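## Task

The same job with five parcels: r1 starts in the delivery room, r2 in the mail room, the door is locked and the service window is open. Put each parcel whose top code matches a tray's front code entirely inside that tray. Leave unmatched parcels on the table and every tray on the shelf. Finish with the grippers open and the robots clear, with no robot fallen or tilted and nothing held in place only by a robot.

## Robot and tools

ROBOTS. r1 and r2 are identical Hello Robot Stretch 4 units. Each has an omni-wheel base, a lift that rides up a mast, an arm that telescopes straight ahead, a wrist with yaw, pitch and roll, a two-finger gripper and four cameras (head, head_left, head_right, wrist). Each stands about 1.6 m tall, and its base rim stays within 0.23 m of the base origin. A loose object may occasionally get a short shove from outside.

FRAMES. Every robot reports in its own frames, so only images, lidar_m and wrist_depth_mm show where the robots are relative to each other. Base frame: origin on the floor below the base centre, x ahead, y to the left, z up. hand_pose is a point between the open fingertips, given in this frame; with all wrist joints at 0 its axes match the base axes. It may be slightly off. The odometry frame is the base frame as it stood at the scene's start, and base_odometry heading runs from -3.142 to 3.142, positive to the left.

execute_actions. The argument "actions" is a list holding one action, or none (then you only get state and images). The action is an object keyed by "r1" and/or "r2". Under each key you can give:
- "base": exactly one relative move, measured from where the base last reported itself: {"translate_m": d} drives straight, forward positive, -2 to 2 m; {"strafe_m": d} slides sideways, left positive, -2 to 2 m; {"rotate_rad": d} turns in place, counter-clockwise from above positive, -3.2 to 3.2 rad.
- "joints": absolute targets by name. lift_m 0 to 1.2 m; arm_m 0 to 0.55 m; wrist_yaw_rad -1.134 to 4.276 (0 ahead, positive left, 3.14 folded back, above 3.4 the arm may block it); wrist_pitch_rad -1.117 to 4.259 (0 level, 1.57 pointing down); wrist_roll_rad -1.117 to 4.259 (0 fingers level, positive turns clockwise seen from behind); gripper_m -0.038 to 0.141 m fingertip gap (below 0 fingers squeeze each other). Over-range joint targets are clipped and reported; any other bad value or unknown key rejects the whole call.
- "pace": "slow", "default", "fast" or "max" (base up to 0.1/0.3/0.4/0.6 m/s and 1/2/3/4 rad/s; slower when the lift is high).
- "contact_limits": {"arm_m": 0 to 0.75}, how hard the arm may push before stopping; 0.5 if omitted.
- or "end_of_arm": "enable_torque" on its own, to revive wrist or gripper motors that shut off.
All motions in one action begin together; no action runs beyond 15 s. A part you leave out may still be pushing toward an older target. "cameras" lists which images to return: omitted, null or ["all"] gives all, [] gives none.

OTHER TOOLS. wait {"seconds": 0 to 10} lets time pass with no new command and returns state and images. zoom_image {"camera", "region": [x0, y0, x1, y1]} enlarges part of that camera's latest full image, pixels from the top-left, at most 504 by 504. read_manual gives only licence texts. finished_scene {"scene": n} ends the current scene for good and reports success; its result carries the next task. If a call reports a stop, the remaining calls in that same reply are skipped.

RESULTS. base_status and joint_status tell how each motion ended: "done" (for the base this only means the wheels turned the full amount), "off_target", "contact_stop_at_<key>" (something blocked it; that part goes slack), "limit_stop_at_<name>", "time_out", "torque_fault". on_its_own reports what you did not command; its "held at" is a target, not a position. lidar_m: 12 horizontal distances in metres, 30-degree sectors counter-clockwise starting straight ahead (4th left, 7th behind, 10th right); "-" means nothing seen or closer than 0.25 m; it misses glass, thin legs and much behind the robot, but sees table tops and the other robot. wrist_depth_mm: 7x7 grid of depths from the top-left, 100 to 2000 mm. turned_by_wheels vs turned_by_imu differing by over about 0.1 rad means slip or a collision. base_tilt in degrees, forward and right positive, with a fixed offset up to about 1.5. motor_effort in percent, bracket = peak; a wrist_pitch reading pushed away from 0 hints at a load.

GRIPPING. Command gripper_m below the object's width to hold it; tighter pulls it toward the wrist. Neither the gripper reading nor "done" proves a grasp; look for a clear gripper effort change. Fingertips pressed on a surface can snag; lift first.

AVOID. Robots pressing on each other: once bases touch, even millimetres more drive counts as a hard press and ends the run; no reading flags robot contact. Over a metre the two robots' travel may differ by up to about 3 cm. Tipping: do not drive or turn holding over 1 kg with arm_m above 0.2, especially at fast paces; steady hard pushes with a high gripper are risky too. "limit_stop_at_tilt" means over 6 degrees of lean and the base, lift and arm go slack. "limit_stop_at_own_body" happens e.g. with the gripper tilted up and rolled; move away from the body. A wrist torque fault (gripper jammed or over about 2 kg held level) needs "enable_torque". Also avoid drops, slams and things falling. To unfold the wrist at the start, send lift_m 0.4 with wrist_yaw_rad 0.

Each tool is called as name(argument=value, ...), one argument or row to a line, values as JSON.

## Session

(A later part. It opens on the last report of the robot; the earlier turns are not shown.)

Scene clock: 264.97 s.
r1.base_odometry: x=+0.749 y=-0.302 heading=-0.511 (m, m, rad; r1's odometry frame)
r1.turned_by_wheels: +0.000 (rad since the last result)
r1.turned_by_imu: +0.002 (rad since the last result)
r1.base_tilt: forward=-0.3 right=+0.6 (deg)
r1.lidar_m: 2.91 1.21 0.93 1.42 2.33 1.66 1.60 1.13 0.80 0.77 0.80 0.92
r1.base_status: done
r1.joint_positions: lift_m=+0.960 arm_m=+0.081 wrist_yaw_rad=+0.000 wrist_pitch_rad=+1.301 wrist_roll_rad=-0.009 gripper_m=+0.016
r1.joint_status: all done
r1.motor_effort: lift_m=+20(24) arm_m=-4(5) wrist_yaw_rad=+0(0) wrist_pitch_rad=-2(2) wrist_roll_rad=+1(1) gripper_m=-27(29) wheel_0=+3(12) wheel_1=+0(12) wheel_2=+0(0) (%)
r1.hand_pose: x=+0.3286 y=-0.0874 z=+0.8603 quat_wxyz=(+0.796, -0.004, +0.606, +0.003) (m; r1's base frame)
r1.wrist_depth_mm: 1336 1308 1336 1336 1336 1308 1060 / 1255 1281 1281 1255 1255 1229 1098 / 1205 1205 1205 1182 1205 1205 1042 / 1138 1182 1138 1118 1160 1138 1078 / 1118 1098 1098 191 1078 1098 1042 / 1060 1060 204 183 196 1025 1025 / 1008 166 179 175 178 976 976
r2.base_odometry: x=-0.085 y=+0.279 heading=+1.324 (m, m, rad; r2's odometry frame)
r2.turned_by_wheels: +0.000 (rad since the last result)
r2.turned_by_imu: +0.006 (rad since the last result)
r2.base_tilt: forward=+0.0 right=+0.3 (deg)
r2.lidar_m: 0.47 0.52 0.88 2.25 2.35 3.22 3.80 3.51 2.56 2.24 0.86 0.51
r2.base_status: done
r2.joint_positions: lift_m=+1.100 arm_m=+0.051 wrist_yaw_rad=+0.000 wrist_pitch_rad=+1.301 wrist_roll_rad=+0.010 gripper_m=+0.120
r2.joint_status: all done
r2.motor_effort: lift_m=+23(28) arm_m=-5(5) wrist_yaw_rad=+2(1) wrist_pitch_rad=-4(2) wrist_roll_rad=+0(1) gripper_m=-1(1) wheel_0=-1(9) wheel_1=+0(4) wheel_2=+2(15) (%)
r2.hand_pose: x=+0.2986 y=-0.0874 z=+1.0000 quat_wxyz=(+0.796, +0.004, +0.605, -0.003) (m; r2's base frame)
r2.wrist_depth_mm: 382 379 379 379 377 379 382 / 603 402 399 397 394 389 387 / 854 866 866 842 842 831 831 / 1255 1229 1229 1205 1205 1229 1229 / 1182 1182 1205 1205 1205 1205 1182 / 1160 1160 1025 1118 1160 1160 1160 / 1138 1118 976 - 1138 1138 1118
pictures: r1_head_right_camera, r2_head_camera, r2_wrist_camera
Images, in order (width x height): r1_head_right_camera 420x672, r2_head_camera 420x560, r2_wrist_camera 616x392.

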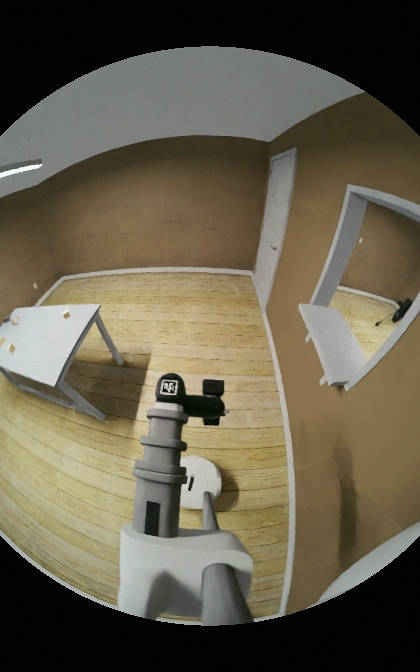

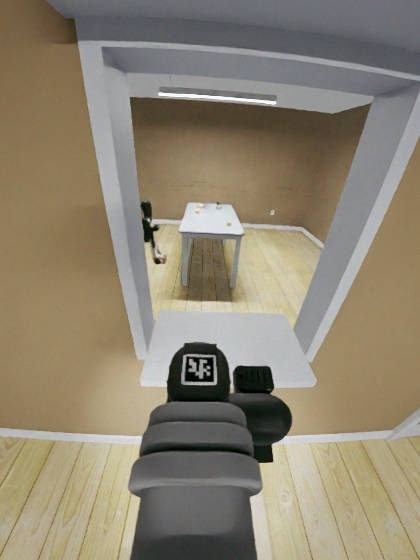

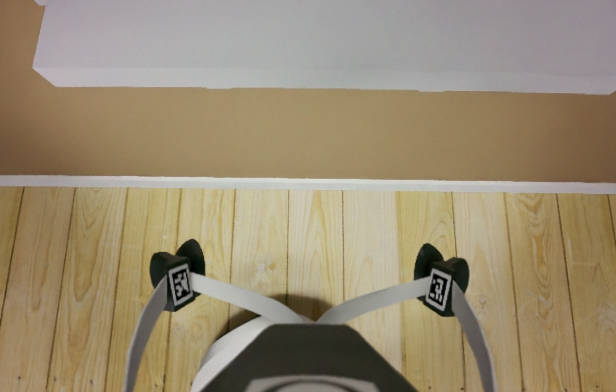

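execute_actions(
  actions=[
    {"r1":{"base":{"translate_m":0.77},"pace":"max"}},
  ],
  cameras=[],
)

execute_actions(
  actions=[
    {"r1":{"base":{"rotate_rad":-1.6},"joints":{"lift_m":1.07},"pace":"max"}},
  ],
  cameras=["r1_head_camera","r1_wrist_camera","r2_head_camera"],
)

Scene clock: 296.17 s.
r1.base_odometry: x=+1.420 y=-0.678 heading=-0.511 (m, m, rad; r1's odometry frame)
r1.turned_by_wheels: +0.000 (rad since the last result)
r1.turned_by_imu: -0.002 (rad since the last result)
r1.base_tilt: forward=-0.3 right=+0.6 (deg)
r1.lidar_m: 2.34 2.44 0.86 0.81 0.84 2.50 2.37 1.11 0.68 0.64 0.68 1.08
r1.base_status: done
r1.joint_positions: lift_m=+0.960 arm_m=+0.081 wrist_yaw_rad=+0.000 wrist_pitch_rad=+1.301 wrist_roll_rad=-0.009 gripper_m=+0.016
r1.joint_status: not commanded
r1.motor_effort: lift_m=+20(20) arm_m=-4(4) wrist_yaw_rad=+1(0) wrist_pitch_rad=-2(2) wrist_roll_rad=+1(0) gripper_m=-26(28) wheel_0=+1(8) wheel_1=+2(7) wheel_2=+1(12) (%)
r1.hand_pose: x=+0.3286 y=-0.0874 z=+0.8603 quat_wxyz=(+0.796, -0.004, +0.606, +0.003) (m; r1's base frame)
r1.wrist_depth_mm: 1336 1366 1336 1336 1308 1336 1042 / 1255 1255 1255 1255 1255 1255 1060 / 1205 1205 1182 1182 1182 1182 1060 / 1138 1138 1160 1138 1138 1138 1042 / 1118 1098 1098 191 1060 1078 1042 / 1060 1042 204 182 196 1025 1025 / 1008 166 178 175 178 991 976
r2.base_odometry: x=-0.085 y=+0.279 heading=+1.324 (m, m, rad; r2's odometry frame)
r2.turned_by_wheels: +0.000 (rad since the last result)
r2.turned_by_imu: -0.001 (rad since the last result)
r2.base_tilt: forward=-0.1 right=+0.3 (deg)
r2.lidar_m: 0.47 0.54 0.84 2.26 2.35 3.25 3.82 3.55 2.57 2.25 0.86 0.50
r2.base_status: not commanded
r2.joint_positions: lift_m=+1.100 arm_m=+0.051 wrist_yaw_rad=+0.000 wrist_pitch_rad=+1.301 wrist_roll_rad=+0.010 gripper_m=+0.120
r2.joint_status: not commanded
r2.motor_effort: lift_m=+23(23) arm_m=-4(5) wrist_yaw_rad=+1(3) wrist_pitch_rad=-2(3) wrist_roll_rad=-1(0) gripper_m=-2(3) wheel_0=-1(1) wheel_1=+0(0) wheel_2=+1(1) (%)
r2.hand_pose: x=+0.2986 y=-0.0874 z=+1.0000 quat_wxyz=(+0.796, +0.004, +0.605, -0.003) (m; r2's base frame)
r2.wrist_depth_mm: 382 382 379 377 379 379 379 / 603 397 399 399 397 389 387 / 878 866 866 866 842 842 842 / 1229 1229 1229 1229 1229 1229 1229 / 1205 1182 1205 1182 1205 1205 1205 / 1138 1160 1025 1138 1138 1138 1160 / 1138 1118 960 - 1138 1118 1138
pictures: none
No camera images: the call's "cameras" was empty. Leave "cameras" out to get every camera's image.

Scene clock: 298.37 s.
r1.base_odometry: x=+1.420 y=-0.678 heading=-2.111 (m, m, rad; r1's odometry frame)
r1.turned_by_wheels: -1.600 (rad since the last result)
r1.turned_by_imu: -1.573 (rad since the last result)
r1.base_tilt: forward=-0.3 right=+0.6 (deg)
r1.lidar_m: 0.65 0.69 1.06 2.32 2.43 0.85 0.81 0.89 2.49 2.41 1.13 0.70
r1.base_status: done
r1.joint_positions: lift_m=+1.070 arm_m=+0.081 wrist_yaw_rad=+0.000 wrist_pitch_rad=+1.301 wrist_roll_rad=-0.009 gripper_m=+0.016
r1.joint_status: all done
r1.motor_effort: lift_m=+23(24) arm_m=-4(4) wrist_yaw_rad=+2(1) wrist_pitch_rad=-1(2) wrist_roll_rad=+0(1) gripper_m=-28(25) wheel_0=+3(8) wheel_1=+0(9) wheel_2=+0(8) (%)
r1.hand_pose: x=+0.3286 y=-0.0874 z=+0.9700 quat_wxyz=(+0.796, -0.004, +0.605, +0.003) (m; r1's base frame)
r1.wrist_depth_mm: 634 640 640 647 640 640 647 / 778 788 798 809 809 798 798 / 1025 1042 1025 1060 1060 1060 1060 / 1281 1255 1255 1255 1255 1255 1229 / 1205 1205 1205 190 1205 1205 1182 / 1182 1160 204 182 196 1160 1138 / 1118 166 179 176 178 1078 1078
r2.base_odometry: x=-0.085 y=+0.279 heading=+1.324 (m, m, rad; r2's odometry frame)
r2.turned_by_wheels: +0.000 (rad since the last result)
r2.turned_by_imu: +0.000 (rad since the last result)
r2.base_tilt: forward=-0.1 right=+0.3 (deg)
r2.lidar_m: 0.46 0.52 0.86 2.26 2.36 3.22 3.79 3.52 2.58 2.25 0.87 0.52
r2.base_status: not commanded
r2.joint_positions: lift_m=+1.100 arm_m=+0.051 wrist_yaw_rad=+0.000 wrist_pitch_rad=+1.301 wrist_roll_rad=+0.010 gripper_m=+0.120
r2.joint_status: not commanded
r2.motor_effort: lift_m=+23(23) arm_m=-4(4) wrist_yaw_rad=+2(2) wrist_pitch_rad=-3(2) wrist_roll_rad=+0(0) gripper_m=-3(1) wheel_0=-1(1) wheel_1=+0(0) wheel_2=+1(1) (%)
r2.hand_pose: x=+0.2986 y=-0.0874 z=+1.0000 quat_wxyz=(+0.796, +0.004, +0.605, -0.003) (m; r2's base frame)
r2.wrist_depth_mm: 384 379 379 382 382 379 379 / 603 402 399 397 394 394 387 / 866 866 854 866 842 831 831 / 1229 1205 1205 1229 1229 1229 1229 / 1229 1182 1205 1205 1182 1205 1205 / 1160 1160 1025 1138 1160 1160 1160 / 1118 1138 960 - 1138 1118 1118
pictures: r1_head_camera, r1_wrist_camera, r2_head_camera
Images, in order (width x height): r1_head_camera 420x560, r1_wrist_camera 616x392, r2_head_camera 420x560.

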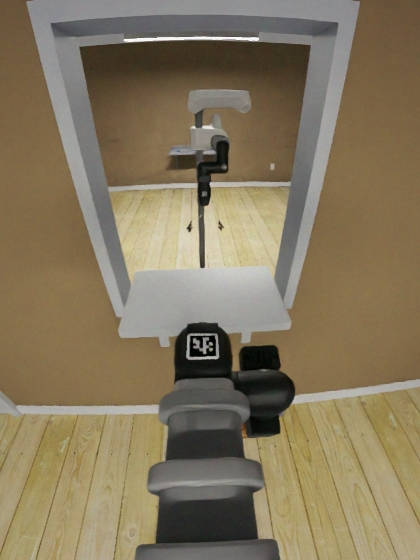

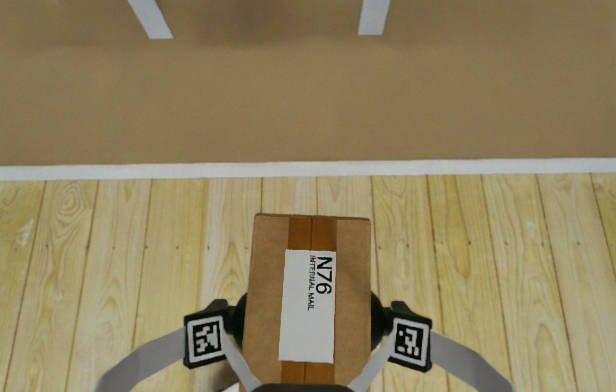

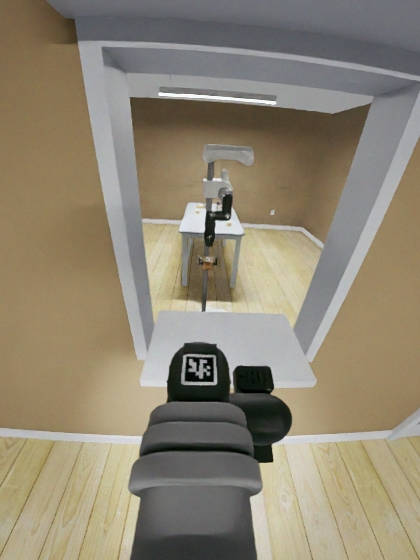

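execute_actions(
  actions=[
    {"r1":{"base":{"translate_m":0.045},"joints":{"lift_m":1.042,"arm_m":0.545},"pace":"fast"},"r2":{"base":{"strafe_m":0.065},"pace":"fast"}},
  ],
  cameras=["r1_wrist_camera","r2_head_camera"],
)

Scene clock: 317.13 s.
r1.base_odometry: x=+1.397 y=-0.717 heading=-2.110 (m, m, rad; r1's odometry frame)
r1.turned_by_wheels: +0.000 (rad since the last result)
r1.turned_by_imu: +0.000 (rad since the last result)
r1.base_tilt: forward=-0.3 right=+0.6 (deg)
r1.lidar_m: 0.58 0.62 1.03 2.33 2.41 0.93 0.84 0.92 2.50 2.39 1.04 0.64
r1.base_status: done
r1.joint_positions: lift_m=+1.042 arm_m=+0.544 wrist_yaw_rad=+0.000 wrist_pitch_rad=+1.301 wrist_roll_rad=-0.009 gripper_m=+0.016
r1.joint_status: all done
r1.motor_effort: lift_m=+18(20) arm_m=+5(7) wrist_yaw_rad=+0(1) wrist_pitch_rad=-2(3) wrist_roll_rad=-1(0) gripper_m=-25(27) wheel_0=+2(9) wheel_1=+2(6) wheel_2=+1(11) (%)
r1.hand_pose: x=+0.7921 y=-0.0874 z=+0.9424 quat_wxyz=(+0.796, -0.004, +0.605, +0.003) (m; r1's base frame)
r1.wrist_depth_mm: 1430 1430 1430 1160 1397 1397 1397 / 314 314 312 310 309 309 310 / 298 298 296 297 296 294 294 / 286 285 283 283 282 281 279 / 272 272 271 191 267 268 267 / 262 260 204 182 196 257 257 / 251 166 179 176 178 243 246
r2.base_odometry: x=-0.148 y=+0.295 heading=+1.324 (m, m, rad; r2's odometry frame)
r2.turned_by_wheels: +0.000 (rad since the last result)
r2.turned_by_imu: -0.001 (rad since the last result)
r2.base_tilt: forward=+0.0 right=+0.4 (deg)
r2.lidar_m: 0.47 0.62 0.85 2.17 2.27 3.12 3.80 3.65 2.60 2.26 0.87 0.48
r2.base_status: done
r2.joint_positions: lift_m=+1.100 arm_m=+0.051 wrist_yaw_rad=+0.000 wrist_pitch_rad=+1.301 wrist_roll_rad=+0.010 gripper_m=+0.120
r2.joint_status: not commanded
r2.motor_effort: lift_m=+23(23) arm_m=-4(4) wrist_yaw_rad=+2(3) wrist_pitch_rad=-2(2) wrist_roll_rad=+0(1) gripper_m=-1(2) wheel_0=+0(10) wheel_1=-1(7) wheel_2=+0(1) (%)
r2.hand_pose: x=+0.2986 y=-0.0874 z=+1.0000 quat_wxyz=(+0.796, +0.004, +0.605, -0.003) (m; r2's base frame)
r2.wrist_depth_mm: 484 379 382 379 377 379 379 / 621 554 399 399 394 392 389 / 866 878 866 854 842 854 831 / 1229 1229 1229 1205 1255 1229 1205 / 1182 1205 1205 1205 1205 1182 1182 / 1160 1160 1025 1118 1138 1138 1160 / 1118 1118 960 - 1138 1118 1118
pictures: r1_wrist_camera, r2_head_camera
Images, in order (width x height): r1_wrist_camera 616x392, r2_head_camera 420x560.

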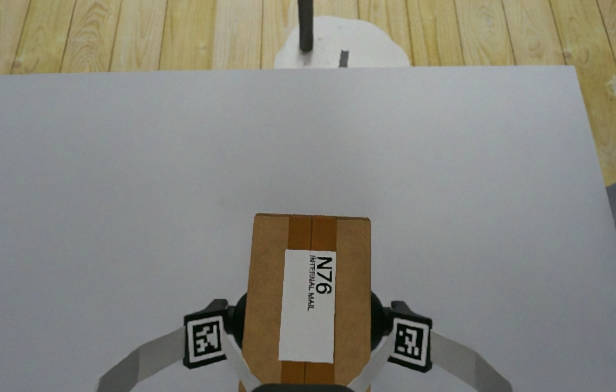

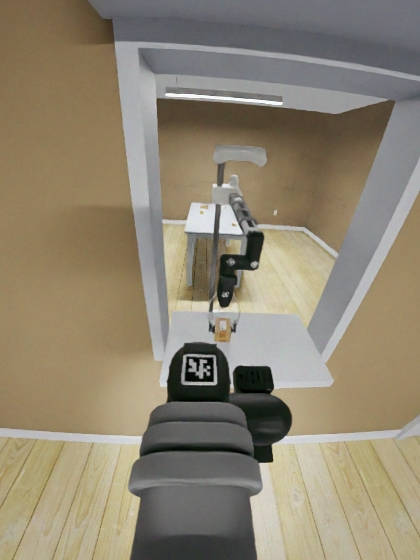

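execute_actions(
  actions=[
    {"r1":{"joints":{"lift_m":1.029,"gripper_m":0.10},"pace":"fast"}},
  ],
  cameras=["r1_wrist_camera"],
)

Scene clock: 324.47 s.
r1.base_odometry: x=+1.397 y=-0.717 heading=-2.110 (m, m, rad; r1's odometry frame)
r1.turned_by_wheels: +0.000 (rad since the last result)
r1.turned_by_imu: +0.000 (rad since the last result)
r1.base_tilt: forward=-0.3 right=+0.6 (deg)
r1.lidar_m: 0.59 0.64 1.02 2.33 2.44 0.91 0.86 0.93 2.49 2.36 1.05 0.67
r1.base_status: not commanded
r1.joint_positions: lift_m=+1.029 arm_m=+0.544 wrist_yaw_rad=+0.000 wrist_pitch_rad=+1.301 wrist_roll_rad=-0.009 gripper_m=+0.100
r1.joint_status: all done
r1.motor_effort: lift_m=+18(17) arm_m=+4(4) wrist_yaw_rad=+1(0) wrist_pitch_rad=-2(3) wrist_roll_rad=+1(1) gripper_m=+1(25) wheel_0=+2(2) wheel_1=+2(2) wheel_2=+1(1) (%)
r1.hand_pose: x=+0.7921 y=-0.0874 z=+0.9294 quat_wxyz=(+0.796, -0.004, +0.605, +0.003) (m; r1's base frame)
r1.wrist_depth_mm: 1464 1430 1397 1118 1366 1397 1397 / 300 300 298 296 296 296 294 / 286 282 282 282 283 279 281 / 272 272 271 270 268 267 267 / 259 259 258 207 255 255 254 / 249 247 220 199 242 245 244 / 237 235 234 190 232 233 236
r2.base_odometry: x=-0.148 y=+0.295 heading=+1.324 (m, m, rad; r2's odometry frame)
r2.turned_by_wheels: +0.000 (rad since the last result)
r2.turned_by_imu: -0.001 (rad since the last result)
r2.base_tilt: forward=+0.0 right=+0.4 (deg)
r2.lidar_m: 0.47 0.61 0.87 2.20 2.28 3.13 3.81 3.64 2.63 2.27 0.86 0.51
r2.base_status: not commanded
r2.joint_positions: lift_m=+1.100 arm_m=+0.051 wrist_yaw_rad=+0.000 wrist_pitch_rad=+1.301 wrist_roll_rad=+0.010 gripper_m=+0.120
r2.joint_status: not commanded
r2.motor_effort: lift_m=+23(23) arm_m=-4(5) wrist_yaw_rad=+1(2) wrist_pitch_rad=-2(2) wrist_roll_rad=+0(0) gripper_m=+1(4) wheel_0=+0(0) wheel_1=-1(1) wheel_2=+0(0) (%)
r2.hand_pose: x=+0.2986 y=-0.0874 z=+1.0000 quat_wxyz=(+0.796, +0.004, +0.605, -0.003) (m; r2's base frame)
r2.wrist_depth_mm: 484 379 379 382 382 382 382 / 621 554 399 397 394 392 389 / 878 866 866 854 854 842 820 / 1229 1229 1229 1229 1205 1229 1229 / 1182 1182 1205 1229 1182 1205 1205 / 1160 1160 1025 1118 1160 1160 1160 / 1138 1118 976 - 1160 1118 1138
pictures: r1_wrist_camera
Images, in order (width x height): r1_wrist_camera 616x392.

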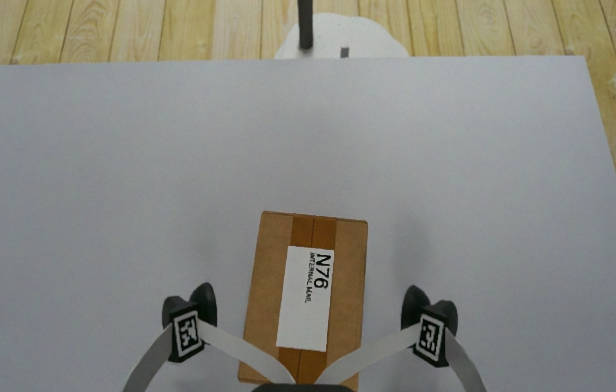

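execute_actions(
  actions=[
    {"r1":{"base":{"translate_m":-0.45},"joints":{"lift_m":1.05,"arm_m":0.05},"pace":"max"},"r2":{"joints":{"arm_m":0.42,"lift_m":1.09},"pace":"fast"}},
  ],
  cameras=["r2_wrist_camera"],
)

Scene clock: 359.37 s.
r1.base_odometry: x=+1.628 y=-0.331 heading=-2.110 (m, m, rad; r1's odometry frame)
r1.turned_by_wheels: +0.000 (rad since the last result)
r1.turned_by_imu: +0.001 (rad since the last result)
r1.base_tilt: forward=-0.3 right=+0.6 (deg)
r1.lidar_m: 1.04 1.10 1.63 2.33 2.39 0.44 0.41 0.50 2.51 2.40 1.72 1.13
r1.base_status: done
r1.joint_positions: lift_m=+1.050 arm_m=+0.051 wrist_yaw_rad=+0.000 wrist_pitch_rad=+1.301 wrist_roll_rad=-0.009 gripper_m=+0.100
r1.joint_status: all done
r1.motor_effort: lift_m=+23(28) arm_m=-4(6) wrist_yaw_rad=+1(0) wrist_pitch_rad=-2(2) wrist_roll_rad=+0(0) gripper_m=+1(2) wheel_0=-3(8) wheel_1=-1(6) wheel_2=+0(10) (%)
r1.hand_pose: x=+0.2986 y=-0.0874 z=+0.9500 quat_wxyz=(+0.796, -0.004, +0.606, +0.003) (m; r1's base frame)
r1.wrist_depth_mm: 1229 1255 1255 1229 1255 1281 1255 / 1397 1336 1366 1366 1336 1336 1366 / 1308 1308 1281 1308 1281 1281 1281 / 1255 1229 1255 1255 1229 1229 1229 / 1205 1182 1205 1160 1182 1182 1160 / 1138 1138 1118 1118 1138 1138 1138 / 1098 1098 891 904 1042 1060 1078
r2.base_odometry: x=-0.148 y=+0.295 heading=+1.324 (m, m, rad; r2's odometry frame)
r2.turned_by_wheels: +0.000 (rad since the last result)
r2.turned_by_imu: -0.001 (rad since the last result)
r2.base_tilt: forward=+0.1 right=+0.3 (deg)
r2.lidar_m: 0.45 0.62 0.86 2.19 2.27 3.11 3.80 3.62 2.62 2.30 0.85 0.51
r2.base_status: not commanded
r2.joint_positions: lift_m=+1.090 arm_m=+0.419 wrist_yaw_rad=+0.000 wrist_pitch_rad=+1.301 wrist_roll_rad=+0.010 gripper_m=+0.120
r2.joint_status: all done
r2.motor_effort: lift_m=+17(23) arm_m=+5(5) wrist_yaw_rad=+2(1) wrist_pitch_rad=-2(3) wrist_roll_rad=-1(1) gripper_m=-1(2) wheel_0=+0(0) wheel_1=-1(1) wheel_2=+0(0) (%)
r2.hand_pose: x=+0.6671 y=-0.0874 z=+0.9905 quat_wxyz=(+0.796, +0.004, +0.605, -0.003) (m; r2's base frame)
r2.wrist_depth_mm: 1366 1366 1366 1397 1366 1366 1366 / 1308 349 353 353 353 355 353 / 1308 340 340 342 340 340 343 / 307 329 329 324 330 329 329 / 307 319 319 268 319 319 319 / 303 306 304 260 304 306 309 / 297 296 300 - 300 297 298
pictures: r2_wrist_camera
Images, in order (width x height): r2_wrist_camera 616x392.

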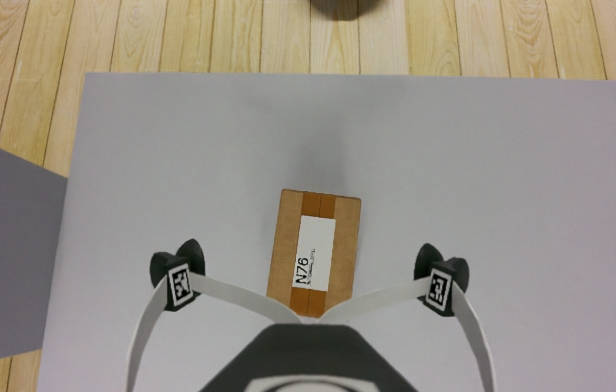

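execute_actions(
  actions=[
    {"r1":{"base":{"rotate_rad":3.09},"joints":{"lift_m":0.98,"wrist_yaw_rad":-0.36,"gripper_m":0.12},"pace":"max"},"r2":{"joints":{"arm_m":0.428,"lift_m":1.02},"pace":"fast"}},
  ],
  cameras=["r2_wrist_camera","r1_wrist_camera","r1_head_camera"],
)

Scene clock: 371.30 s.
r1.base_odometry: x=+1.628 y=-0.331 heading=+0.979 (m, m, rad; r1's odometry frame)
r1.turned_by_wheels: +3.089 (rad since the last result)
r1.turned_by_imu: +3.037 (rad since the last result)
r1.base_tilt: forward=-0.3 right=+0.6 (deg)
r1.lidar_m: 0.40 0.42 0.59 2.38 1.84 1.28 1.05 1.10 1.58 2.32 2.37 0.49
r1.base_status: done
r1.joint_positions: lift_m=+0.980 arm_m=+0.051 wrist_yaw_rad=-0.360 wrist_pitch_rad=+1.301 wrist_roll_rad=-0.009 gripper_m=+0.120
r1.joint_status: all done
r1.motor_effort: lift_m=+19(23) arm_m=-4(4) wrist_yaw_rad=+0(4) wrist_pitch_rad=-2(3) wrist_roll_rad=+1(0) gripper_m=+0(2) wheel_0=-2(9) wheel_1=-3(3) wheel_2=-2(8) (%)
r1.hand_pose: x=+0.2629 y=-0.1089 z=+0.8803 quat_wxyz=(+0.784, +0.105, +0.596, -0.140) (m; r1's base frame)
r1.wrist_depth_mm: 433 427 424 424 433 1336 1336 / 404 404 402 404 508 1281 1281 / 389 384 392 654 1205 1182 1229 / 370 1160 1160 1138 1160 1160 1138 / 1118 1118 1118 1118 1118 1098 1098 / 842 1025 1060 1060 1060 1042 1060 / 1042 1025 1008 809 1008 991 1008
r2.base_odometry: x=-0.148 y=+0.295 heading=+1.324 (m, m, rad; r2's odometry frame)
r2.turned_by_wheels: +0.000 (rad since the last result)
r2.turned_by_imu: -0.001 (rad since the last result)
r2.base_tilt: forward=+0.0 right=+0.3 (deg)
r2.lidar_m: 0.47 0.61 0.85 2.19 2.26 3.16 3.80 3.64 2.64 2.29 0.85 0.50
r2.base_status: not commanded
r2.joint_positions: lift_m=+1.020 arm_m=+0.427 wrist_yaw_rad=+0.000 wrist_pitch_rad=+1.301 wrist_roll_rad=+0.010 gripper_m=+0.120
r2.joint_status: all done
r2.motor_effort: lift_m=+17(18) arm_m=+4(5) wrist_yaw_rad=+2(3) wrist_pitch_rad=-4(4) wrist_roll_rad=-1(1) gripper_m=-1(1) wheel_0=+0(0) wheel_1=-1(1) wheel_2=+0(0) (%)
r2.hand_pose: x=+0.6751 y=-0.0874 z=+0.9205 quat_wxyz=(+0.796, +0.004, +0.605, -0.003) (m; r2's base frame)
r2.wrist_depth_mm: 1281 1308 1281 1308 1281 1281 1281 / 277 277 277 276 277 277 278 / 267 267 267 266 266 267 267 / 258 258 257 207 257 258 258 / 250 249 249 200 246 250 249 / 241 239 238 193 239 240 241 / 233 232 236 - 236 233 233
pictures: r1_head_camera, r1_wrist_camera, r2_wrist_camera
Images, in order (width x height): r1_head_camera 420x560, r1_wrist_camera 616x392, r2_wrist_camera 616x392.

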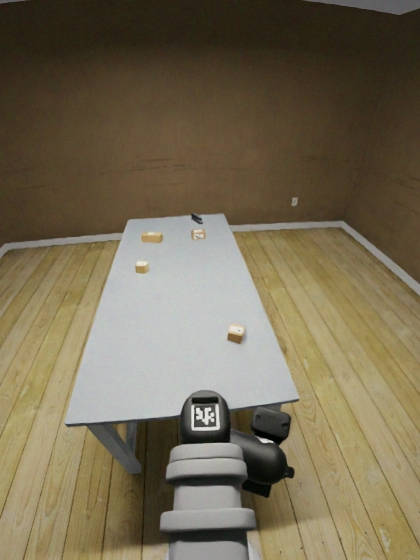

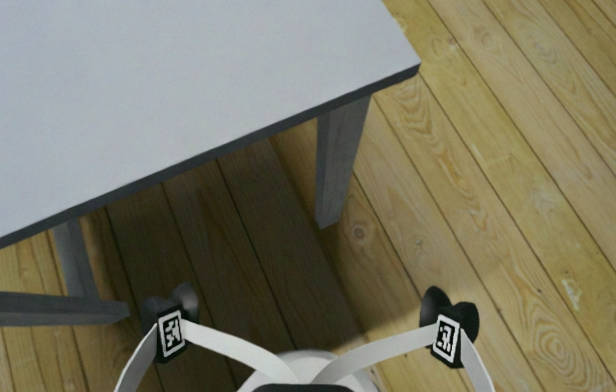

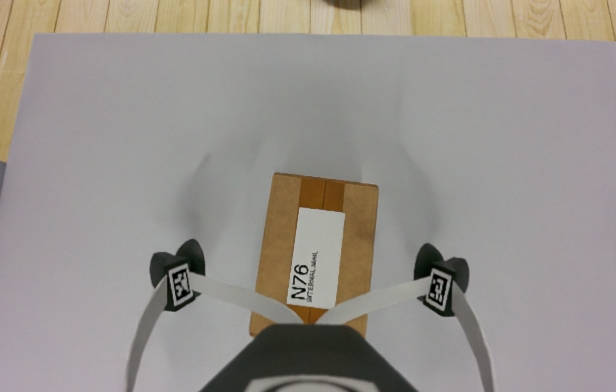

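execute_actions(
  actions=[
    {"r1":{"joints":{"arm_m":0.50,"lift_m":0.965},"pace":"max"},"r2":{"joints":{"gripper_m":0.015},"pace":"fast"}},
  ],
  cameras=["r2_wrist_camera","r1_wrist_camera"],
)

Scene clock: 382.57 s.
r1.base_odometry: x=+1.628 y=-0.331 heading=+0.979 (m, m, rad; r1's odometry frame)
r1.turned_by_wheels: +0.000 (rad since the last result)
r1.turned_by_imu: +0.000 (rad since the last result)
r1.base_tilt: forward=-0.2 right=+0.6 (deg)
r1.lidar_m: 0.38 0.43 0.55 2.36 1.83 1.26 1.05 1.07 1.57 2.32 2.38 0.47
r1.base_status: not commanded
r1.joint_positions: lift_m=+0.965 arm_m=+0.499 wrist_yaw_rad=-0.360 wrist_pitch_rad=+1.300 wrist_roll_rad=-0.009 gripper_m=+0.120
r1.joint_status: all done
r1.motor_effort: lift_m=+18(15) arm_m=+4(6) wrist_yaw_rad=+0(2) wrist_pitch_rad=+0(3) wrist_roll_rad=+1(1) gripper_m=-2(2) wheel_0=-2(2) wheel_1=-2(3) wheel_2=-2(2) (%)
r1.hand_pose: x=+0.7115 y=-0.1090 z=+0.8654 quat_wxyz=(+0.784, +0.105, +0.596, -0.140) (m; r1's base frame)
r1.wrist_depth_mm: 407 404 402 402 1336 1308 1308 / 387 384 379 382 387 1255 1255 / 368 368 364 364 364 1205 1182 / 349 347 347 347 347 1138 1138 / 334 334 332 281 330 330 1098 / 320 317 315 276 317 314 1042 / 307 304 301 303 298 298 306
r2.base_odometry: x=-0.148 y=+0.295 heading=+1.324 (m, m, rad; r2's odometry frame)
r2.turned_by_wheels: +0.000 (rad since the last result)
r2.turned_by_imu: -0.001 (rad since the last result)
r2.base_tilt: forward=+0.1 right=+0.4 (deg)
r2.lidar_m: 0.46 0.62 0.85 2.20 2.27 3.15 3.77 3.65 2.61 2.28 0.86 0.50
r2.base_status: not commanded
r2.joint_positions: lift_m=+1.020 arm_m=+0.427 wrist_yaw_rad=+0.000 wrist_pitch_rad=+1.301 wrist_roll_rad=+0.010 gripper_m=+0.016
r2.joint_status: all done
r2.motor_effort: lift_m=+17(17) arm_m=+5(5) wrist_yaw_rad=+3(2) wrist_pitch_rad=-2(4) wrist_roll_rad=+1(1) gripper_m=-24(23) wheel_0=+0(0) wheel_1=-1(1) wheel_2=+0(0) (%)
r2.hand_pose: x=+0.6751 y=-0.0874 z=+0.9204 quat_wxyz=(+0.796, +0.004, +0.605, -0.003) (m; r2's base frame)
r2.wrist_depth_mm: 1281 1281 1281 1281 1281 1281 1281 / 277 277 277 277 277 277 277 / 266 267 266 267 267 266 267 / 257 257 257 196 257 258 258 / 248 249 250 189 248 250 250 / 241 239 185 182 186 239 241 / 233 232 233 - 236 233 235
pictures: r1_wrist_camera, r2_wrist_camera
Images, in order (width x height): r1_wrist_camera 616x392, r2_wrist_camera 616x392.

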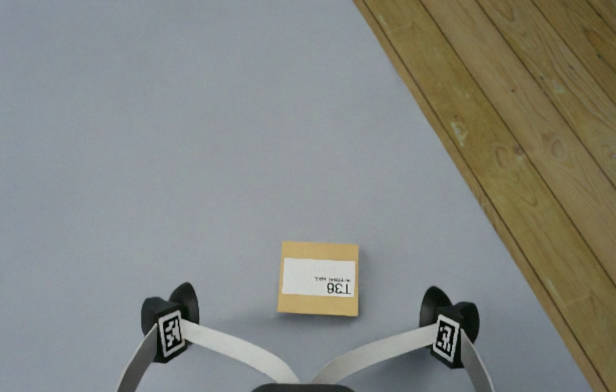

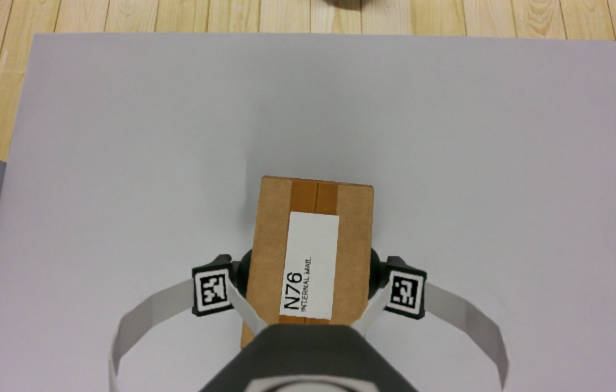

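zoom_image(
  camera="r1_wrist_camera",
  region=[270, 232, 370, 326],
)

Region (270, 232, 370, 326) of r1_wrist_camera's 616x392 image, scaled by 5.040; it fills the top 474 rows of this view, and the rest is white.

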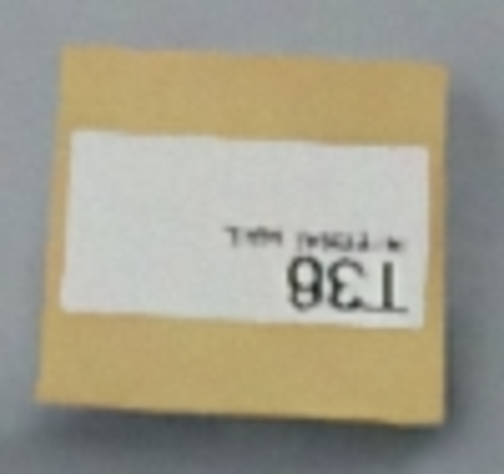

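execute_actions(
  actions=[
    {"r1":{"base":{"strafe_m":-0.013},"joints":{"arm_m":0.513,"lift_m":0.887},"pace":"fast"},"r2":{"base":{"translate_m":-0.8},"joints":{"arm_m":0.1,"lift_m":1.06},"pace":"max"}},
  ],
  cameras=["r1_wrist_camera"],
)

Scene clock: 416.83 s.
r1.base_odometry: x=+1.639 y=-0.338 heading=+0.979 (m, m, rad; r1's odometry frame)
r1.turned_by_wheels: +0.000 (rad since the last result)
r1.turned_by_imu: +0.000 (rad since the last result)
r1.base_tilt: forward=-0.3 right=+0.6 (deg)
r1.lidar_m: 0.42 0.43 0.57 2.40 1.86 1.23 1.06 1.10 1.55 2.32 2.37 0.47
r1.base_status: done
r1.joint_positions: lift_m=+0.887 arm_m=+0.512 wrist_yaw_rad=-0.360 wrist_pitch_rad=+1.301 wrist_roll_rad=-0.009 gripper_m=+0.120
r1.joint_status: all done
r1.motor_effort: lift_m=+18(17) arm_m=+4(2) wrist_yaw_rad=+1(1) wrist_pitch_rad=+0(0) wrist_roll_rad=+2(0) gripper_m=+2(2) wheel_0=+4(10) wheel_1=+0(12) wheel_2=+0(2) (%)
r1.hand_pose: x=+0.7245 y=-0.1090 z=+0.7875 quat_wxyz=(+0.784, +0.105, +0.596, -0.140) (m; r1's base frame)
r1.wrist_depth_mm: 310 309 309 307 310 1229 1229 / 294 294 293 291 291 1160 1182 / 282 279 279 278 277 1098 1118 / 267 267 265 266 266 265 1078 / 256 255 255 203 253 252 991 / 244 242 239 195 240 240 244 / 235 232 229 190 229 229 232
r2.base_odometry: x=-0.343 y=-0.481 heading=+1.324 (m, m, rad; r2's odometry frame)
r2.turned_by_wheels: +0.000 (rad since the last result)
r2.turned_by_imu: -0.004 (rad since the last result)
r2.base_tilt: forward=+0.0 right=+0.4 (deg)
r2.lidar_m: 1.28 1.45 1.98 2.20 2.28 3.04 2.93 3.03 2.66 2.52 1.96 1.34
r2.base_status: done
r2.joint_positions: lift_m=+1.060 arm_m=+0.101 wrist_yaw_rad=+0.000 wrist_pitch_rad=+1.301 wrist_roll_rad=+0.010 gripper_m=+0.016
r2.joint_status: all done
r2.motor_effort: lift_m=+22(27) arm_m=-5(1) wrist_yaw_rad=+3(0) wrist_pitch_rad=-4(5) wrist_roll_rad=+0(0) gripper_m=-24(24) wheel_0=-2(6) wheel_1=+0(11) wheel_2=-1(5) (%)
r2.hand_pose: x=+0.3485 y=-0.0874 z=+0.9600 quat_wxyz=(+0.796, +0.004, +0.606, -0.003) (m; r2's base frame)
r2.wrist_depth_mm: 1308 1336 1336 1308 1336 1336 1336 / 1281 1281 1281 1281 1281 1281 1308 / 1229 1229 1229 1229 1255 1229 1229 / 1205 1205 1205 196 1205 1205 1205 / 1160 1160 1182 189 1160 1160 1160 / 1138 1118 185 183 186 1118 1138 / 1098 1078 1078 - 1098 1078 1098
pictures: r1_wrist_camera
Images, in order (width x height): r1_wrist_camera 616x392.

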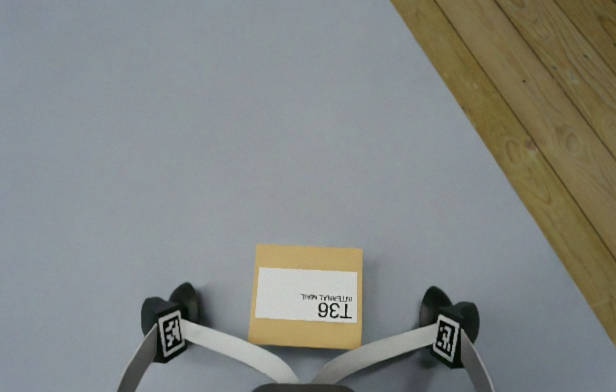

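zoom_image(
  camera="r1_wrist_camera",
  region=[290, 280, 370, 335],
)

Region (290, 280, 370, 335) of r1_wrist_camera's 616x392 image, scaled by 6.300; it fills the top 346 rows of this view, and the rest is white.

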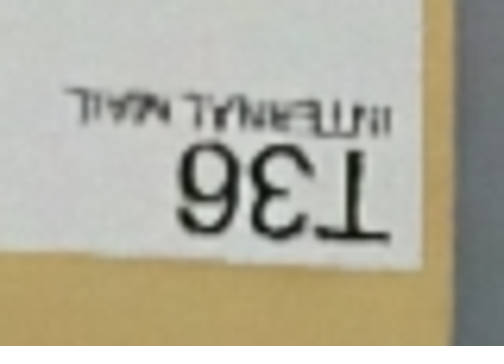

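execute_actions(
  actions=[
    {"r1":{"joints":{"gripper_m":0.015},"pace":"fast"},"r2":{"base":{"rotate_rad":-2.875},"joints":{"lift_m":0.3},"pace":"max"}},
  ],
  cameras=["r1_wrist_camera","r2_head_camera"],
)

Scene clock: 437.47 s.
r1.base_odometry: x=+1.639 y=-0.338 heading=+0.979 (m, m, rad; r1's odometry frame)
r1.turned_by_wheels: +0.000 (rad since the last result)
r1.turned_by_imu: +0.000 (rad since the last result)
r1.base_tilt: forward=-0.3 right=+0.6 (deg)
r1.lidar_m: 0.40 0.44 0.55 2.38 1.84 1.25 1.06 1.10 1.55 2.28 2.36 0.45
r1.base_status: not commanded
r1.joint_positions: lift_m=+0.887 arm_m=+0.512 wrist_yaw_rad=-0.360 wrist_pitch_rad=+1.301 wrist_roll_rad=-0.009 gripper_m=+0.016
r1.joint_status: all done
r1.motor_effort: lift_m=+18(18) arm_m=+4(4) wrist_yaw_rad=+0(1) wrist_pitch_rad=-1(1) wrist_roll_rad=+0(2) gripper_m=-25(25) wheel_0=+4(4) wheel_1=-1(1) wheel_2=+0(0) (%)
r1.hand_pose: x=+0.7245 y=-0.1090 z=+0.7875 quat_wxyz=(+0.784, +0.105, +0.596, -0.140) (m; r1's base frame)
r1.wrist_depth_mm: 312 309 309 307 310 1205 1229 / 296 293 291 291 291 1182 1160 / 281 279 279 277 277 1078 1118 / 267 267 266 265 264 263 1042 / 255 254 255 191 252 251 1008 / 245 244 208 183 208 241 243 / 235 230 184 179 180 229 230
r2.base_odometry: x=-0.343 y=-0.481 heading=-1.551 (m, m, rad; r2's odometry frame)
r2.turned_by_wheels: -2.875 (rad since the last result)
r2.turned_by_imu: -2.896 (rad since the last result)
r2.base_tilt: forward=+0.0 right=+0.2 (deg)
r2.lidar_m: 2.44 2.97 2.54 2.53 1.63 1.28 1.29 1.66 2.18 2.18 2.56 2.42
r2.base_status: done
r2.joint_positions: lift_m=+0.300 arm_m=+0.101 wrist_yaw_rad=+0.000 wrist_pitch_rad=+1.301 wrist_roll_rad=+0.010 gripper_m=+0.016
r2.joint_status: all done
r2.motor_effort: lift_m=+19(25) arm_m=-5(5) wrist_yaw_rad=+2(2) wrist_pitch_rad=-3(5) wrist_roll_rad=-1(1) gripper_m=-24(26) wheel_0=+2(4) wheel_1=+1(7) wheel_2=+2(8) (%)
r2.hand_pose: x=+0.3486 y=-0.0874 z=+0.2003 quat_wxyz=(+0.796, +0.004, +0.606, -0.003) (m; r2's base frame)
r2.wrist_depth_mm: 492 492 488 492 496 492 496 / 473 473 473 473 477 477 477 / 455 455 459 455 459 459 459 / 442 442 442 196 442 442 442 / 427 427 427 189 424 430 430 / 413 410 185 182 187 413 415 / 397 397 402 - 404 399 402
pictures: r1_wrist_camera, r2_head_camera
Images, in order (width x height): r1_wrist_camera 616x392, r2_head_camera 420x560.

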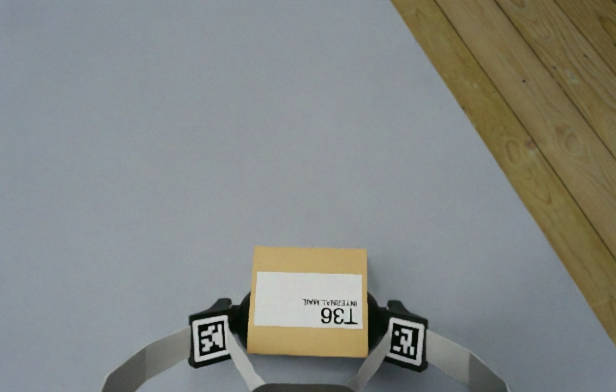

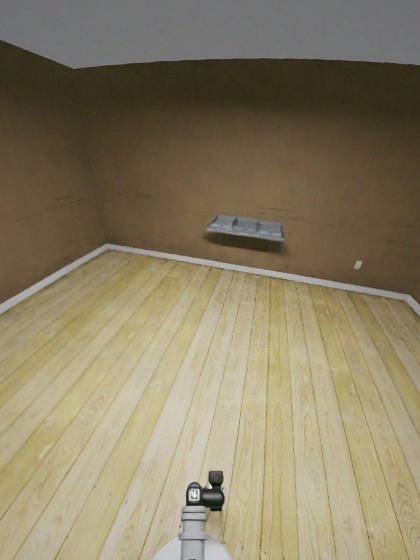

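execute_actions(
  actions=[
    {"r1":{"base":{"rotate_rad":-3.09},"joints":{"lift_m":1.05,"arm_m":0.08,"wrist_yaw_rad":0.0},"pace":"fast"},"r2":{"base":{"translate_m":1.96},"joints":{"lift_m":0.97},"pace":"max"}},
  ],
  cameras=["r1_head_camera","r2_head_camera","r2_wrist_camera"],
)

Scene clock: 474.47 s.
r1.base_odometry: x=+1.639 y=-0.338 heading=-2.110 (m, m, rad; r1's odometry frame)
r1.turned_by_wheels: -3.090 (rad since the last result)
r1.turned_by_imu: -3.039 (rad since the last result)
r1.base_tilt: forward=-0.3 right=+0.7 (deg)
r1.lidar_m: 1.02 1.18 1.60 2.31 2.39 0.46 0.40 0.48 2.51 2.39 1.71 1.14
r1.base_status: done
r1.joint_positions: lift_m=+1.050 arm_m=+0.081 wrist_yaw_rad=+0.000 wrist_pitch_rad=+1.301 wrist_roll_rad=-0.009 gripper_m=+0.016
r1.joint_status: all done
r1.motor_effort: lift_m=+24(29) arm_m=-4(4) wrist_yaw_rad=+1(2) wrist_pitch_rad=-1(1) wrist_roll_rad=+3(0) gripper_m=-22(27) wheel_0=+4(10) wheel_1=+2(10) wheel_2=+0(8) (%)
r1.hand_pose: x=+0.3287 y=-0.0874 z=+0.9500 quat_wxyz=(+0.796, -0.004, +0.605, +0.003) (m; r1's base frame)
r1.wrist_depth_mm: 1205 1182 1205 1205 1182 1205 1205 / 1366 1336 1366 1366 1366 1366 1336 / 1281 1308 1308 1281 1281 1308 1308 / 1255 1229 1229 1229 1229 1255 1229 / 1205 1182 1182 191 1205 1182 1138 / 1138 1118 207 183 208 1118 1118 / 1078 1078 184 179 181 1078 1060
r2.base_odometry: x=-0.303 y=-2.440 heading=-1.551 (m, m, rad; r2's odometry frame)
r2.turned_by_wheels: +0.000 (rad since the last result)
r2.turned_by_imu: +0.006 (rad since the last result)
r2.base_tilt: forward=+0.1 right=+0.3 (deg)
r2.lidar_m: 0.55 1.17 2.00 2.01 2.36 3.27 3.30 3.09 2.72 2.01 0.66 0.56
r2.base_status: done
r2.joint_positions: lift_m=+0.970 arm_m=+0.101 wrist_yaw_rad=+0.000 wrist_pitch_rad=+1.301 wrist_roll_rad=+0.010 gripper_m=+0.016
r2.joint_status: all done
r2.motor_effort: lift_m=+22(26) arm_m=-4(5) wrist_yaw_rad=+3(1) wrist_pitch_rad=-3(5) wrist_roll_rad=+0(1) gripper_m=-26(23) wheel_0=+0(10) wheel_1=-1(8) wheel_2=+1(15) (%)
r2.hand_pose: x=+0.3486 y=-0.0874 z=+0.8700 quat_wxyz=(+0.796, +0.004, +0.606, -0.003) (m; r2's base frame)
r2.wrist_depth_mm: 1255 1229 1160 392 384 382 384 / 1160 1205 1205 1182 394 377 375 / 1138 1138 1138 1138 1160 1160 1138 / 1118 1118 1118 196 1118 1118 1118 / 1078 1060 1078 189 1060 1078 1078 / 1042 1042 185 182 187 1025 1042 / 1008 1008 1008 - 1008 1008 1008
pictures: r1_head_camera, r2_head_camera, r2_wrist_camera
Images, in order (width x height): r1_head_camera 420x560, r2_head_camera 420x560, r2_wrist_camera 616x392.

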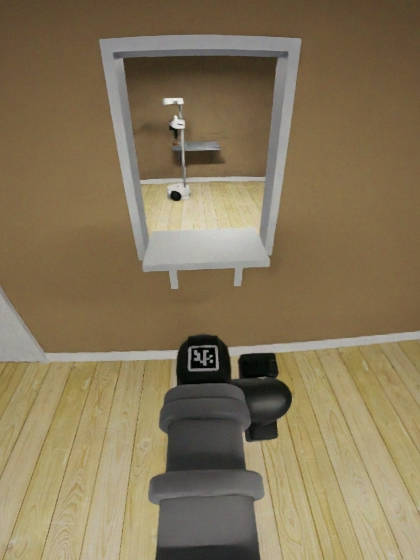

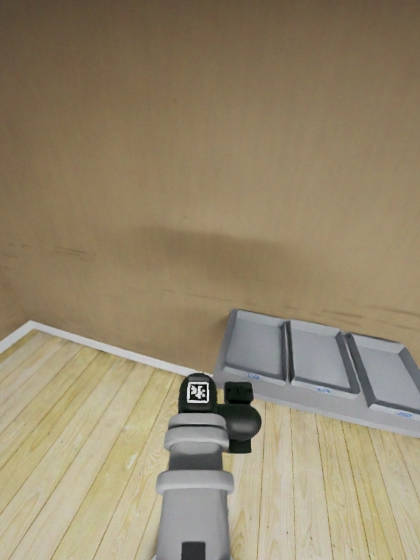

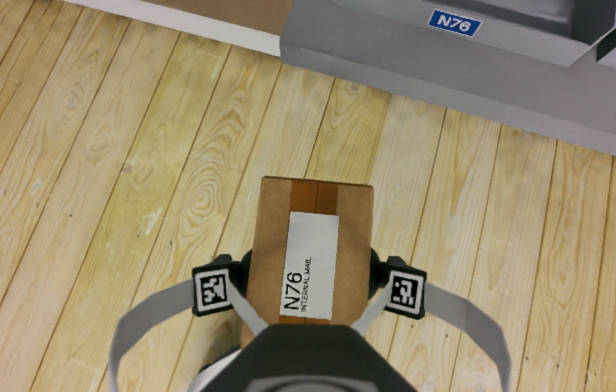

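execute_actions(
  actions=[
    {"r1":{"base":{"translate_m":0.45},"joints":{"lift_m":1.045,"arm_m":0.545},"pace":"max"},"r2":{"base":{"rotate_rad":-0.24},"joints":{"arm_m":0.545},"pace":"fast"}},
  ],
  cameras=["r1_wrist_camera","r2_wrist_camera"],
)

Scene clock: 490.57 s.
r1.base_odometry: x=+1.408 y=-0.724 heading=-2.110 (m, m, rad; r1's odometry frame)
r1.turned_by_wheels: +0.000 (rad since the last result)
r1.turned_by_imu: -0.001 (rad since the last result)
r1.base_tilt: forward=-0.3 right=+0.6 (deg)
r1.lidar_m: 0.58 0.64 1.01 2.31 2.39 0.91 0.86 0.90 2.52 2.41 1.06 0.67
r1.base_status: done
r1.joint_positions: lift_m=+1.045 arm_m=+0.544 wrist_yaw_rad=+0.000 wrist_pitch_rad=+1.301 wrist_roll_rad=-0.009 gripper_m=+0.016
r1.joint_status: all done
r1.motor_effort: lift_m=+18(22) arm_m=+4(6) wrist_yaw_rad=-1(2) wrist_pitch_rad=-1(2) wrist_roll_rad=+1(1) gripper_m=-26(24) wheel_0=+2(7) wheel_1=+1(6) wheel_2=+2(11) (%)
r1.hand_pose: x=+0.7922 y=-0.0874 z=+0.9454 quat_wxyz=(+0.796, -0.004, +0.605, +0.003) (m; r1's base frame)
r1.wrist_depth_mm: 1464 1397 1464 1397 1430 1464 1397 / 319 317 317 314 314 312 314 / 303 301 300 300 298 298 296 / 289 287 287 285 283 285 283 / 276 274 274 192 272 271 271 / 264 264 207 183 208 259 259 / 253 249 199 179 181 246 249
r2.base_odometry: x=-0.303 y=-2.440 heading=-1.791 (m, m, rad; r2's odometry frame)
r2.turned_by_wheels: -0.240 (rad since the last result)
r2.turned_by_imu: -0.242 (rad since the last result)
r2.base_tilt: forward=+0.0 right=+0.3 (deg)
r2.lidar_m: 0.55 1.05 1.51 2.01 2.16 2.96 3.34 3.45 2.80 2.72 0.79 0.56
r2.base_status: done
r2.joint_positions: lift_m=+0.970 arm_m=+0.544 wrist_yaw_rad=+0.000 wrist_pitch_rad=+1.301 wrist_roll_rad=+0.010 gripper_m=+0.016
r2.joint_status: all done
r2.motor_effort: lift_m=+22(22) arm_m=+4(7) wrist_yaw_rad=+1(2) wrist_pitch_rad=-3(5) wrist_roll_rad=-1(0) gripper_m=-24(23) wheel_0=+0(6) wheel_1=+0(7) wheel_2=+1(8) (%)
r2.hand_pose: x=+0.7920 y=-0.0874 z=+0.8700 quat_wxyz=(+0.796, +0.004, +0.606, -0.003) (m; r2's base frame)
r2.wrist_depth_mm: 389 366 347 353 347 351 334 / 508 469 364 364 355 334 362 / 732 609 357 357 357 330 357 / 1098 931 343 196 345 298 343 / 1078 334 332 189 332 293 332 / 1042 307 185 182 187 271 322 / 1008 310 312 - 314 279 312
pictures: r1_wrist_camera, r2_wrist_camera
Images, in order (width x height): r1_wrist_camera 616x392, r2_wrist_camera 616x392.

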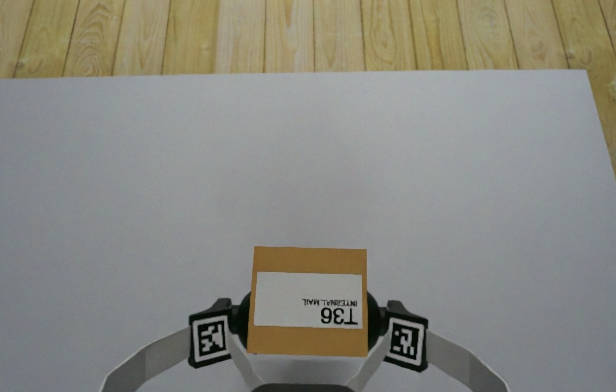

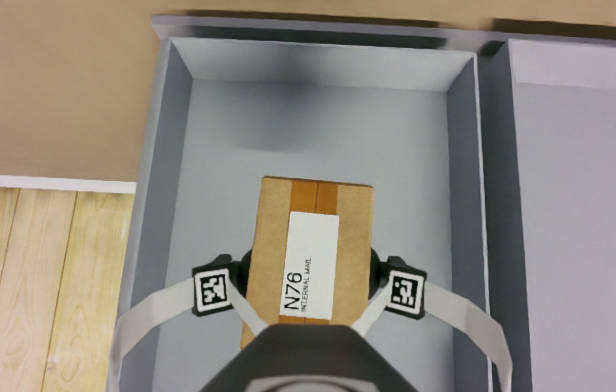

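execute_actions(
  actions=[
    {"r1":{"joints":{"lift_m":1.029,"gripper_m":0.10},"pace":"fast"},"r2":{"joints":{"lift_m":0.891},"pace":"fast"}},
  ],
  cameras=["r1_wrist_camera","r2_wrist_camera"],
)

Scene clock: 501.40 s.
r1.base_odometry: x=+1.408 y=-0.724 heading=-2.110 (m, m, rad; r1's odometry frame)
r1.turned_by_wheels: +0.000 (rad since the last result)
r1.turned_by_imu: +0.000 (rad since the last result)
r1.base_tilt: forward=-0.3 right=+0.6 (deg)
r1.lidar_m: 0.59 0.63 0.99 2.33 2.40 0.90 0.84 0.92 2.52 2.41 1.04 0.65
r1.base_status: not commanded
r1.joint_positions: lift_m=+1.029 arm_m=+0.544 wrist_yaw_rad=+0.000 wrist_pitch_rad=+1.301 wrist_roll_rad=-0.009 gripper_m=+0.100
r1.joint_status: all done
r1.motor_effort: lift_m=+18(15) arm_m=+4(4) wrist_yaw_rad=+1(1) wrist_pitch_rad=-1(1) wrist_roll_rad=+0(2) gripper_m=-2(26) wheel_0=+2(2) wheel_1=+1(1) wheel_2=+2(2) (%)
r1.hand_pose: x=+0.7922 y=-0.0874 z=+0.9294 quat_wxyz=(+0.796, -0.004, +0.605, +0.003) (m; r1's base frame)
r1.wrist_depth_mm: 1397 1430 1430 1397 1397 1366 1397 / 300 300 297 294 296 294 294 / 286 285 283 282 281 281 279 / 272 271 270 268 268 267 266 / 259 257 258 207 256 255 255 / 249 247 222 198 242 245 243 / 238 236 233 194 232 233 234
r2.base_odometry: x=-0.303 y=-2.440 heading=-1.791 (m, m, rad; r2's odometry frame)
r2.turned_by_wheels: +0.000 (rad since the last result)
r2.turned_by_imu: -0.001 (rad since the last result)
r2.base_tilt: forward=+0.0 right=+0.3 (deg)
r2.lidar_m: 0.55 1.07 1.50 2.01 2.14 2.98 3.31 3.44 2.80 2.71 0.79 0.56
r2.base_status: not commanded
r2.joint_positions: lift_m=+0.891 arm_m=+0.544 wrist_yaw_rad=+0.000 wrist_pitch_rad=+1.301 wrist_roll_rad=+0.010 gripper_m=+0.016
r2.joint_status: all done
r2.motor_effort: lift_m=+17(14) arm_m=+5(5) wrist_yaw_rad=+2(2) wrist_pitch_rad=-3(4) wrist_roll_rad=-1(1) gripper_m=-25(24) wheel_0=+0(0) wheel_1=+1(0) wheel_2=+1(1) (%)
r2.hand_pose: x=+0.7920 y=-0.0874 z=+0.7914 quat_wxyz=(+0.796, +0.004, +0.606, -0.003) (m; r2's base frame)
r2.wrist_depth_mm: 389 271 289 287 281 264 243 / 508 266 282 283 283 279 235 / 732 253 272 272 274 270 227 / 1025 257 263 196 263 260 218 / 976 252 255 189 254 253 216 / 946 230 185 182 187 230 205 / 207 236 238 - 240 236 197
pictures: r1_wrist_camera, r2_wrist_camera
Images, in order (width x height): r1_wrist_camera 616x392, r2_wrist_camera 616x392.

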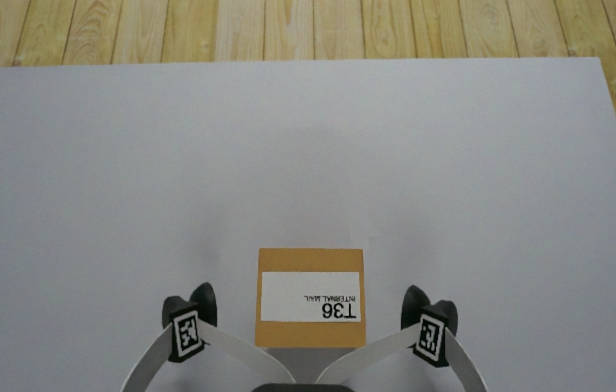

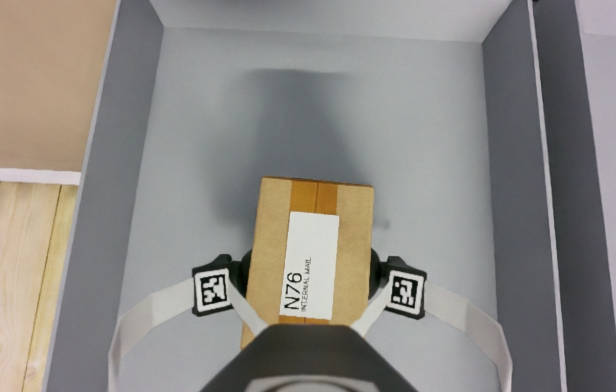

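execute_actions(
  actions=[
    {"r1":{"base":{"translate_m":-0.08},"joints":{"lift_m":1.045,"arm_m":0.05},"pace":"max"},"r2":{"joints":{"gripper_m":0.085},"pace":"fast"}},
  ],
  cameras=["r2_wrist_camera","r1_head_camera"],
)

Scene clock: 527.87 s.
r1.base_odometry: x=+1.449 y=-0.655 heading=-2.110 (m, m, rad; r1's odometry frame)
r1.turned_by_wheels: +0.000 (rad since the last result)
r1.turned_by_imu: +0.000 (rad since the last result)
r1.base_tilt: forward=-0.3 right=+0.6 (deg)
r1.lidar_m: 0.68 0.71 1.11 2.31 2.40 0.83 0.78 0.84 2.48 2.41 1.17 0.74
r1.base_status: done
r1.joint_positions: lift_m=+1.045 arm_m=+0.051 wrist_yaw_rad=+0.000 wrist_pitch_rad=+1.301 wrist_roll_rad=-0.009 gripper_m=+0.100
r1.joint_status: all done
r1.motor_effort: lift_m=+23(23) arm_m=-4(9) wrist_yaw_rad=+1(0) wrist_pitch_rad=-1(2) wrist_roll_rad=+2(2) gripper_m=-2(2) wheel_0=-3(6) wheel_1=-1(7) wheel_2=-1(12) (%)
r1.hand_pose: x=+0.2986 y=-0.0874 z=+0.9450 quat_wxyz=(+0.796, -0.004, +0.606, +0.003) (m; r1's base frame)
r1.wrist_depth_mm: 723 732 732 732 732 741 732 / 891 891 904 891 917 904 904 / 1160 1160 1160 1205 1182 1205 1205 / 1229 1255 1255 1255 1229 1229 1229 / 1182 1182 1205 1205 1182 1182 1160 / 1138 1138 1118 1118 1118 1118 1118 / 1078 1078 891 891 1060 1060 1060
r2.base_odometry: x=-0.303 y=-2.440 heading=-1.791 (m, m, rad; r2's odometry frame)
r2.turned_by_wheels: +0.000 (rad since the last result)
r2.turned_by_imu: -0.001 (rad since the last result)
r2.base_tilt: forward=+0.0 right=+0.3 (deg)
r2.lidar_m: 0.55 1.07 1.52 2.01 2.13 2.97 3.31 3.43 2.79 2.71 0.77 0.57
r2.base_status: not commanded
r2.joint_positions: lift_m=+0.891 arm_m=+0.544 wrist_yaw_rad=+0.000 wrist_pitch_rad=+1.301 wrist_roll_rad=+0.010 gripper_m=+0.085
r2.joint_status: all done
r2.motor_effort: lift_m=+18(18) arm_m=+4(4) wrist_yaw_rad=+1(0) wrist_pitch_rad=-4(3) wrist_roll_rad=-1(1) gripper_m=-3(25) wheel_0=+0(0) wheel_1=+0(1) wheel_2=+1(1) (%)
r2.hand_pose: x=+0.7920 y=-0.0874 z=+0.7914 quat_wxyz=(+0.796, +0.004, +0.606, -0.003) (m; r2's base frame)
r2.wrist_depth_mm: 389 270 290 286 281 265 243 / 508 266 283 283 283 279 235 / 732 253 273 273 274 270 227 / 1008 258 264 213 264 260 218 / 991 252 255 206 254 253 215 / 946 244 202 200 198 244 205 / 208 237 240 - 241 229 197
pictures: r1_head_camera, r2_wrist_camera
Images, in order (width x height): r1_head_camera 420x560, r2_wrist_camera 616x392.

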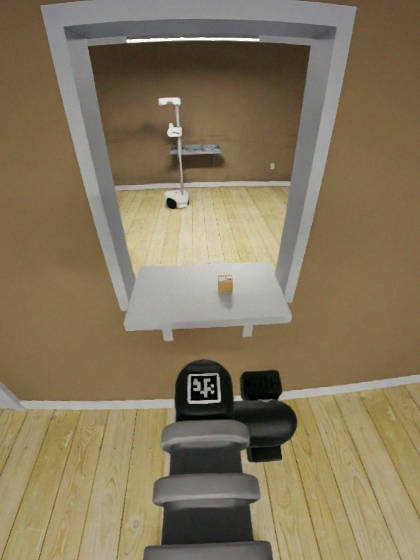

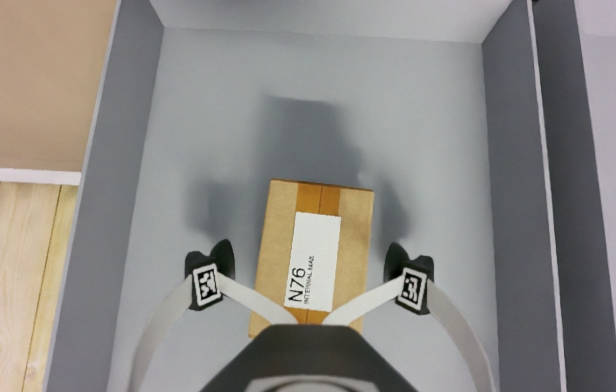

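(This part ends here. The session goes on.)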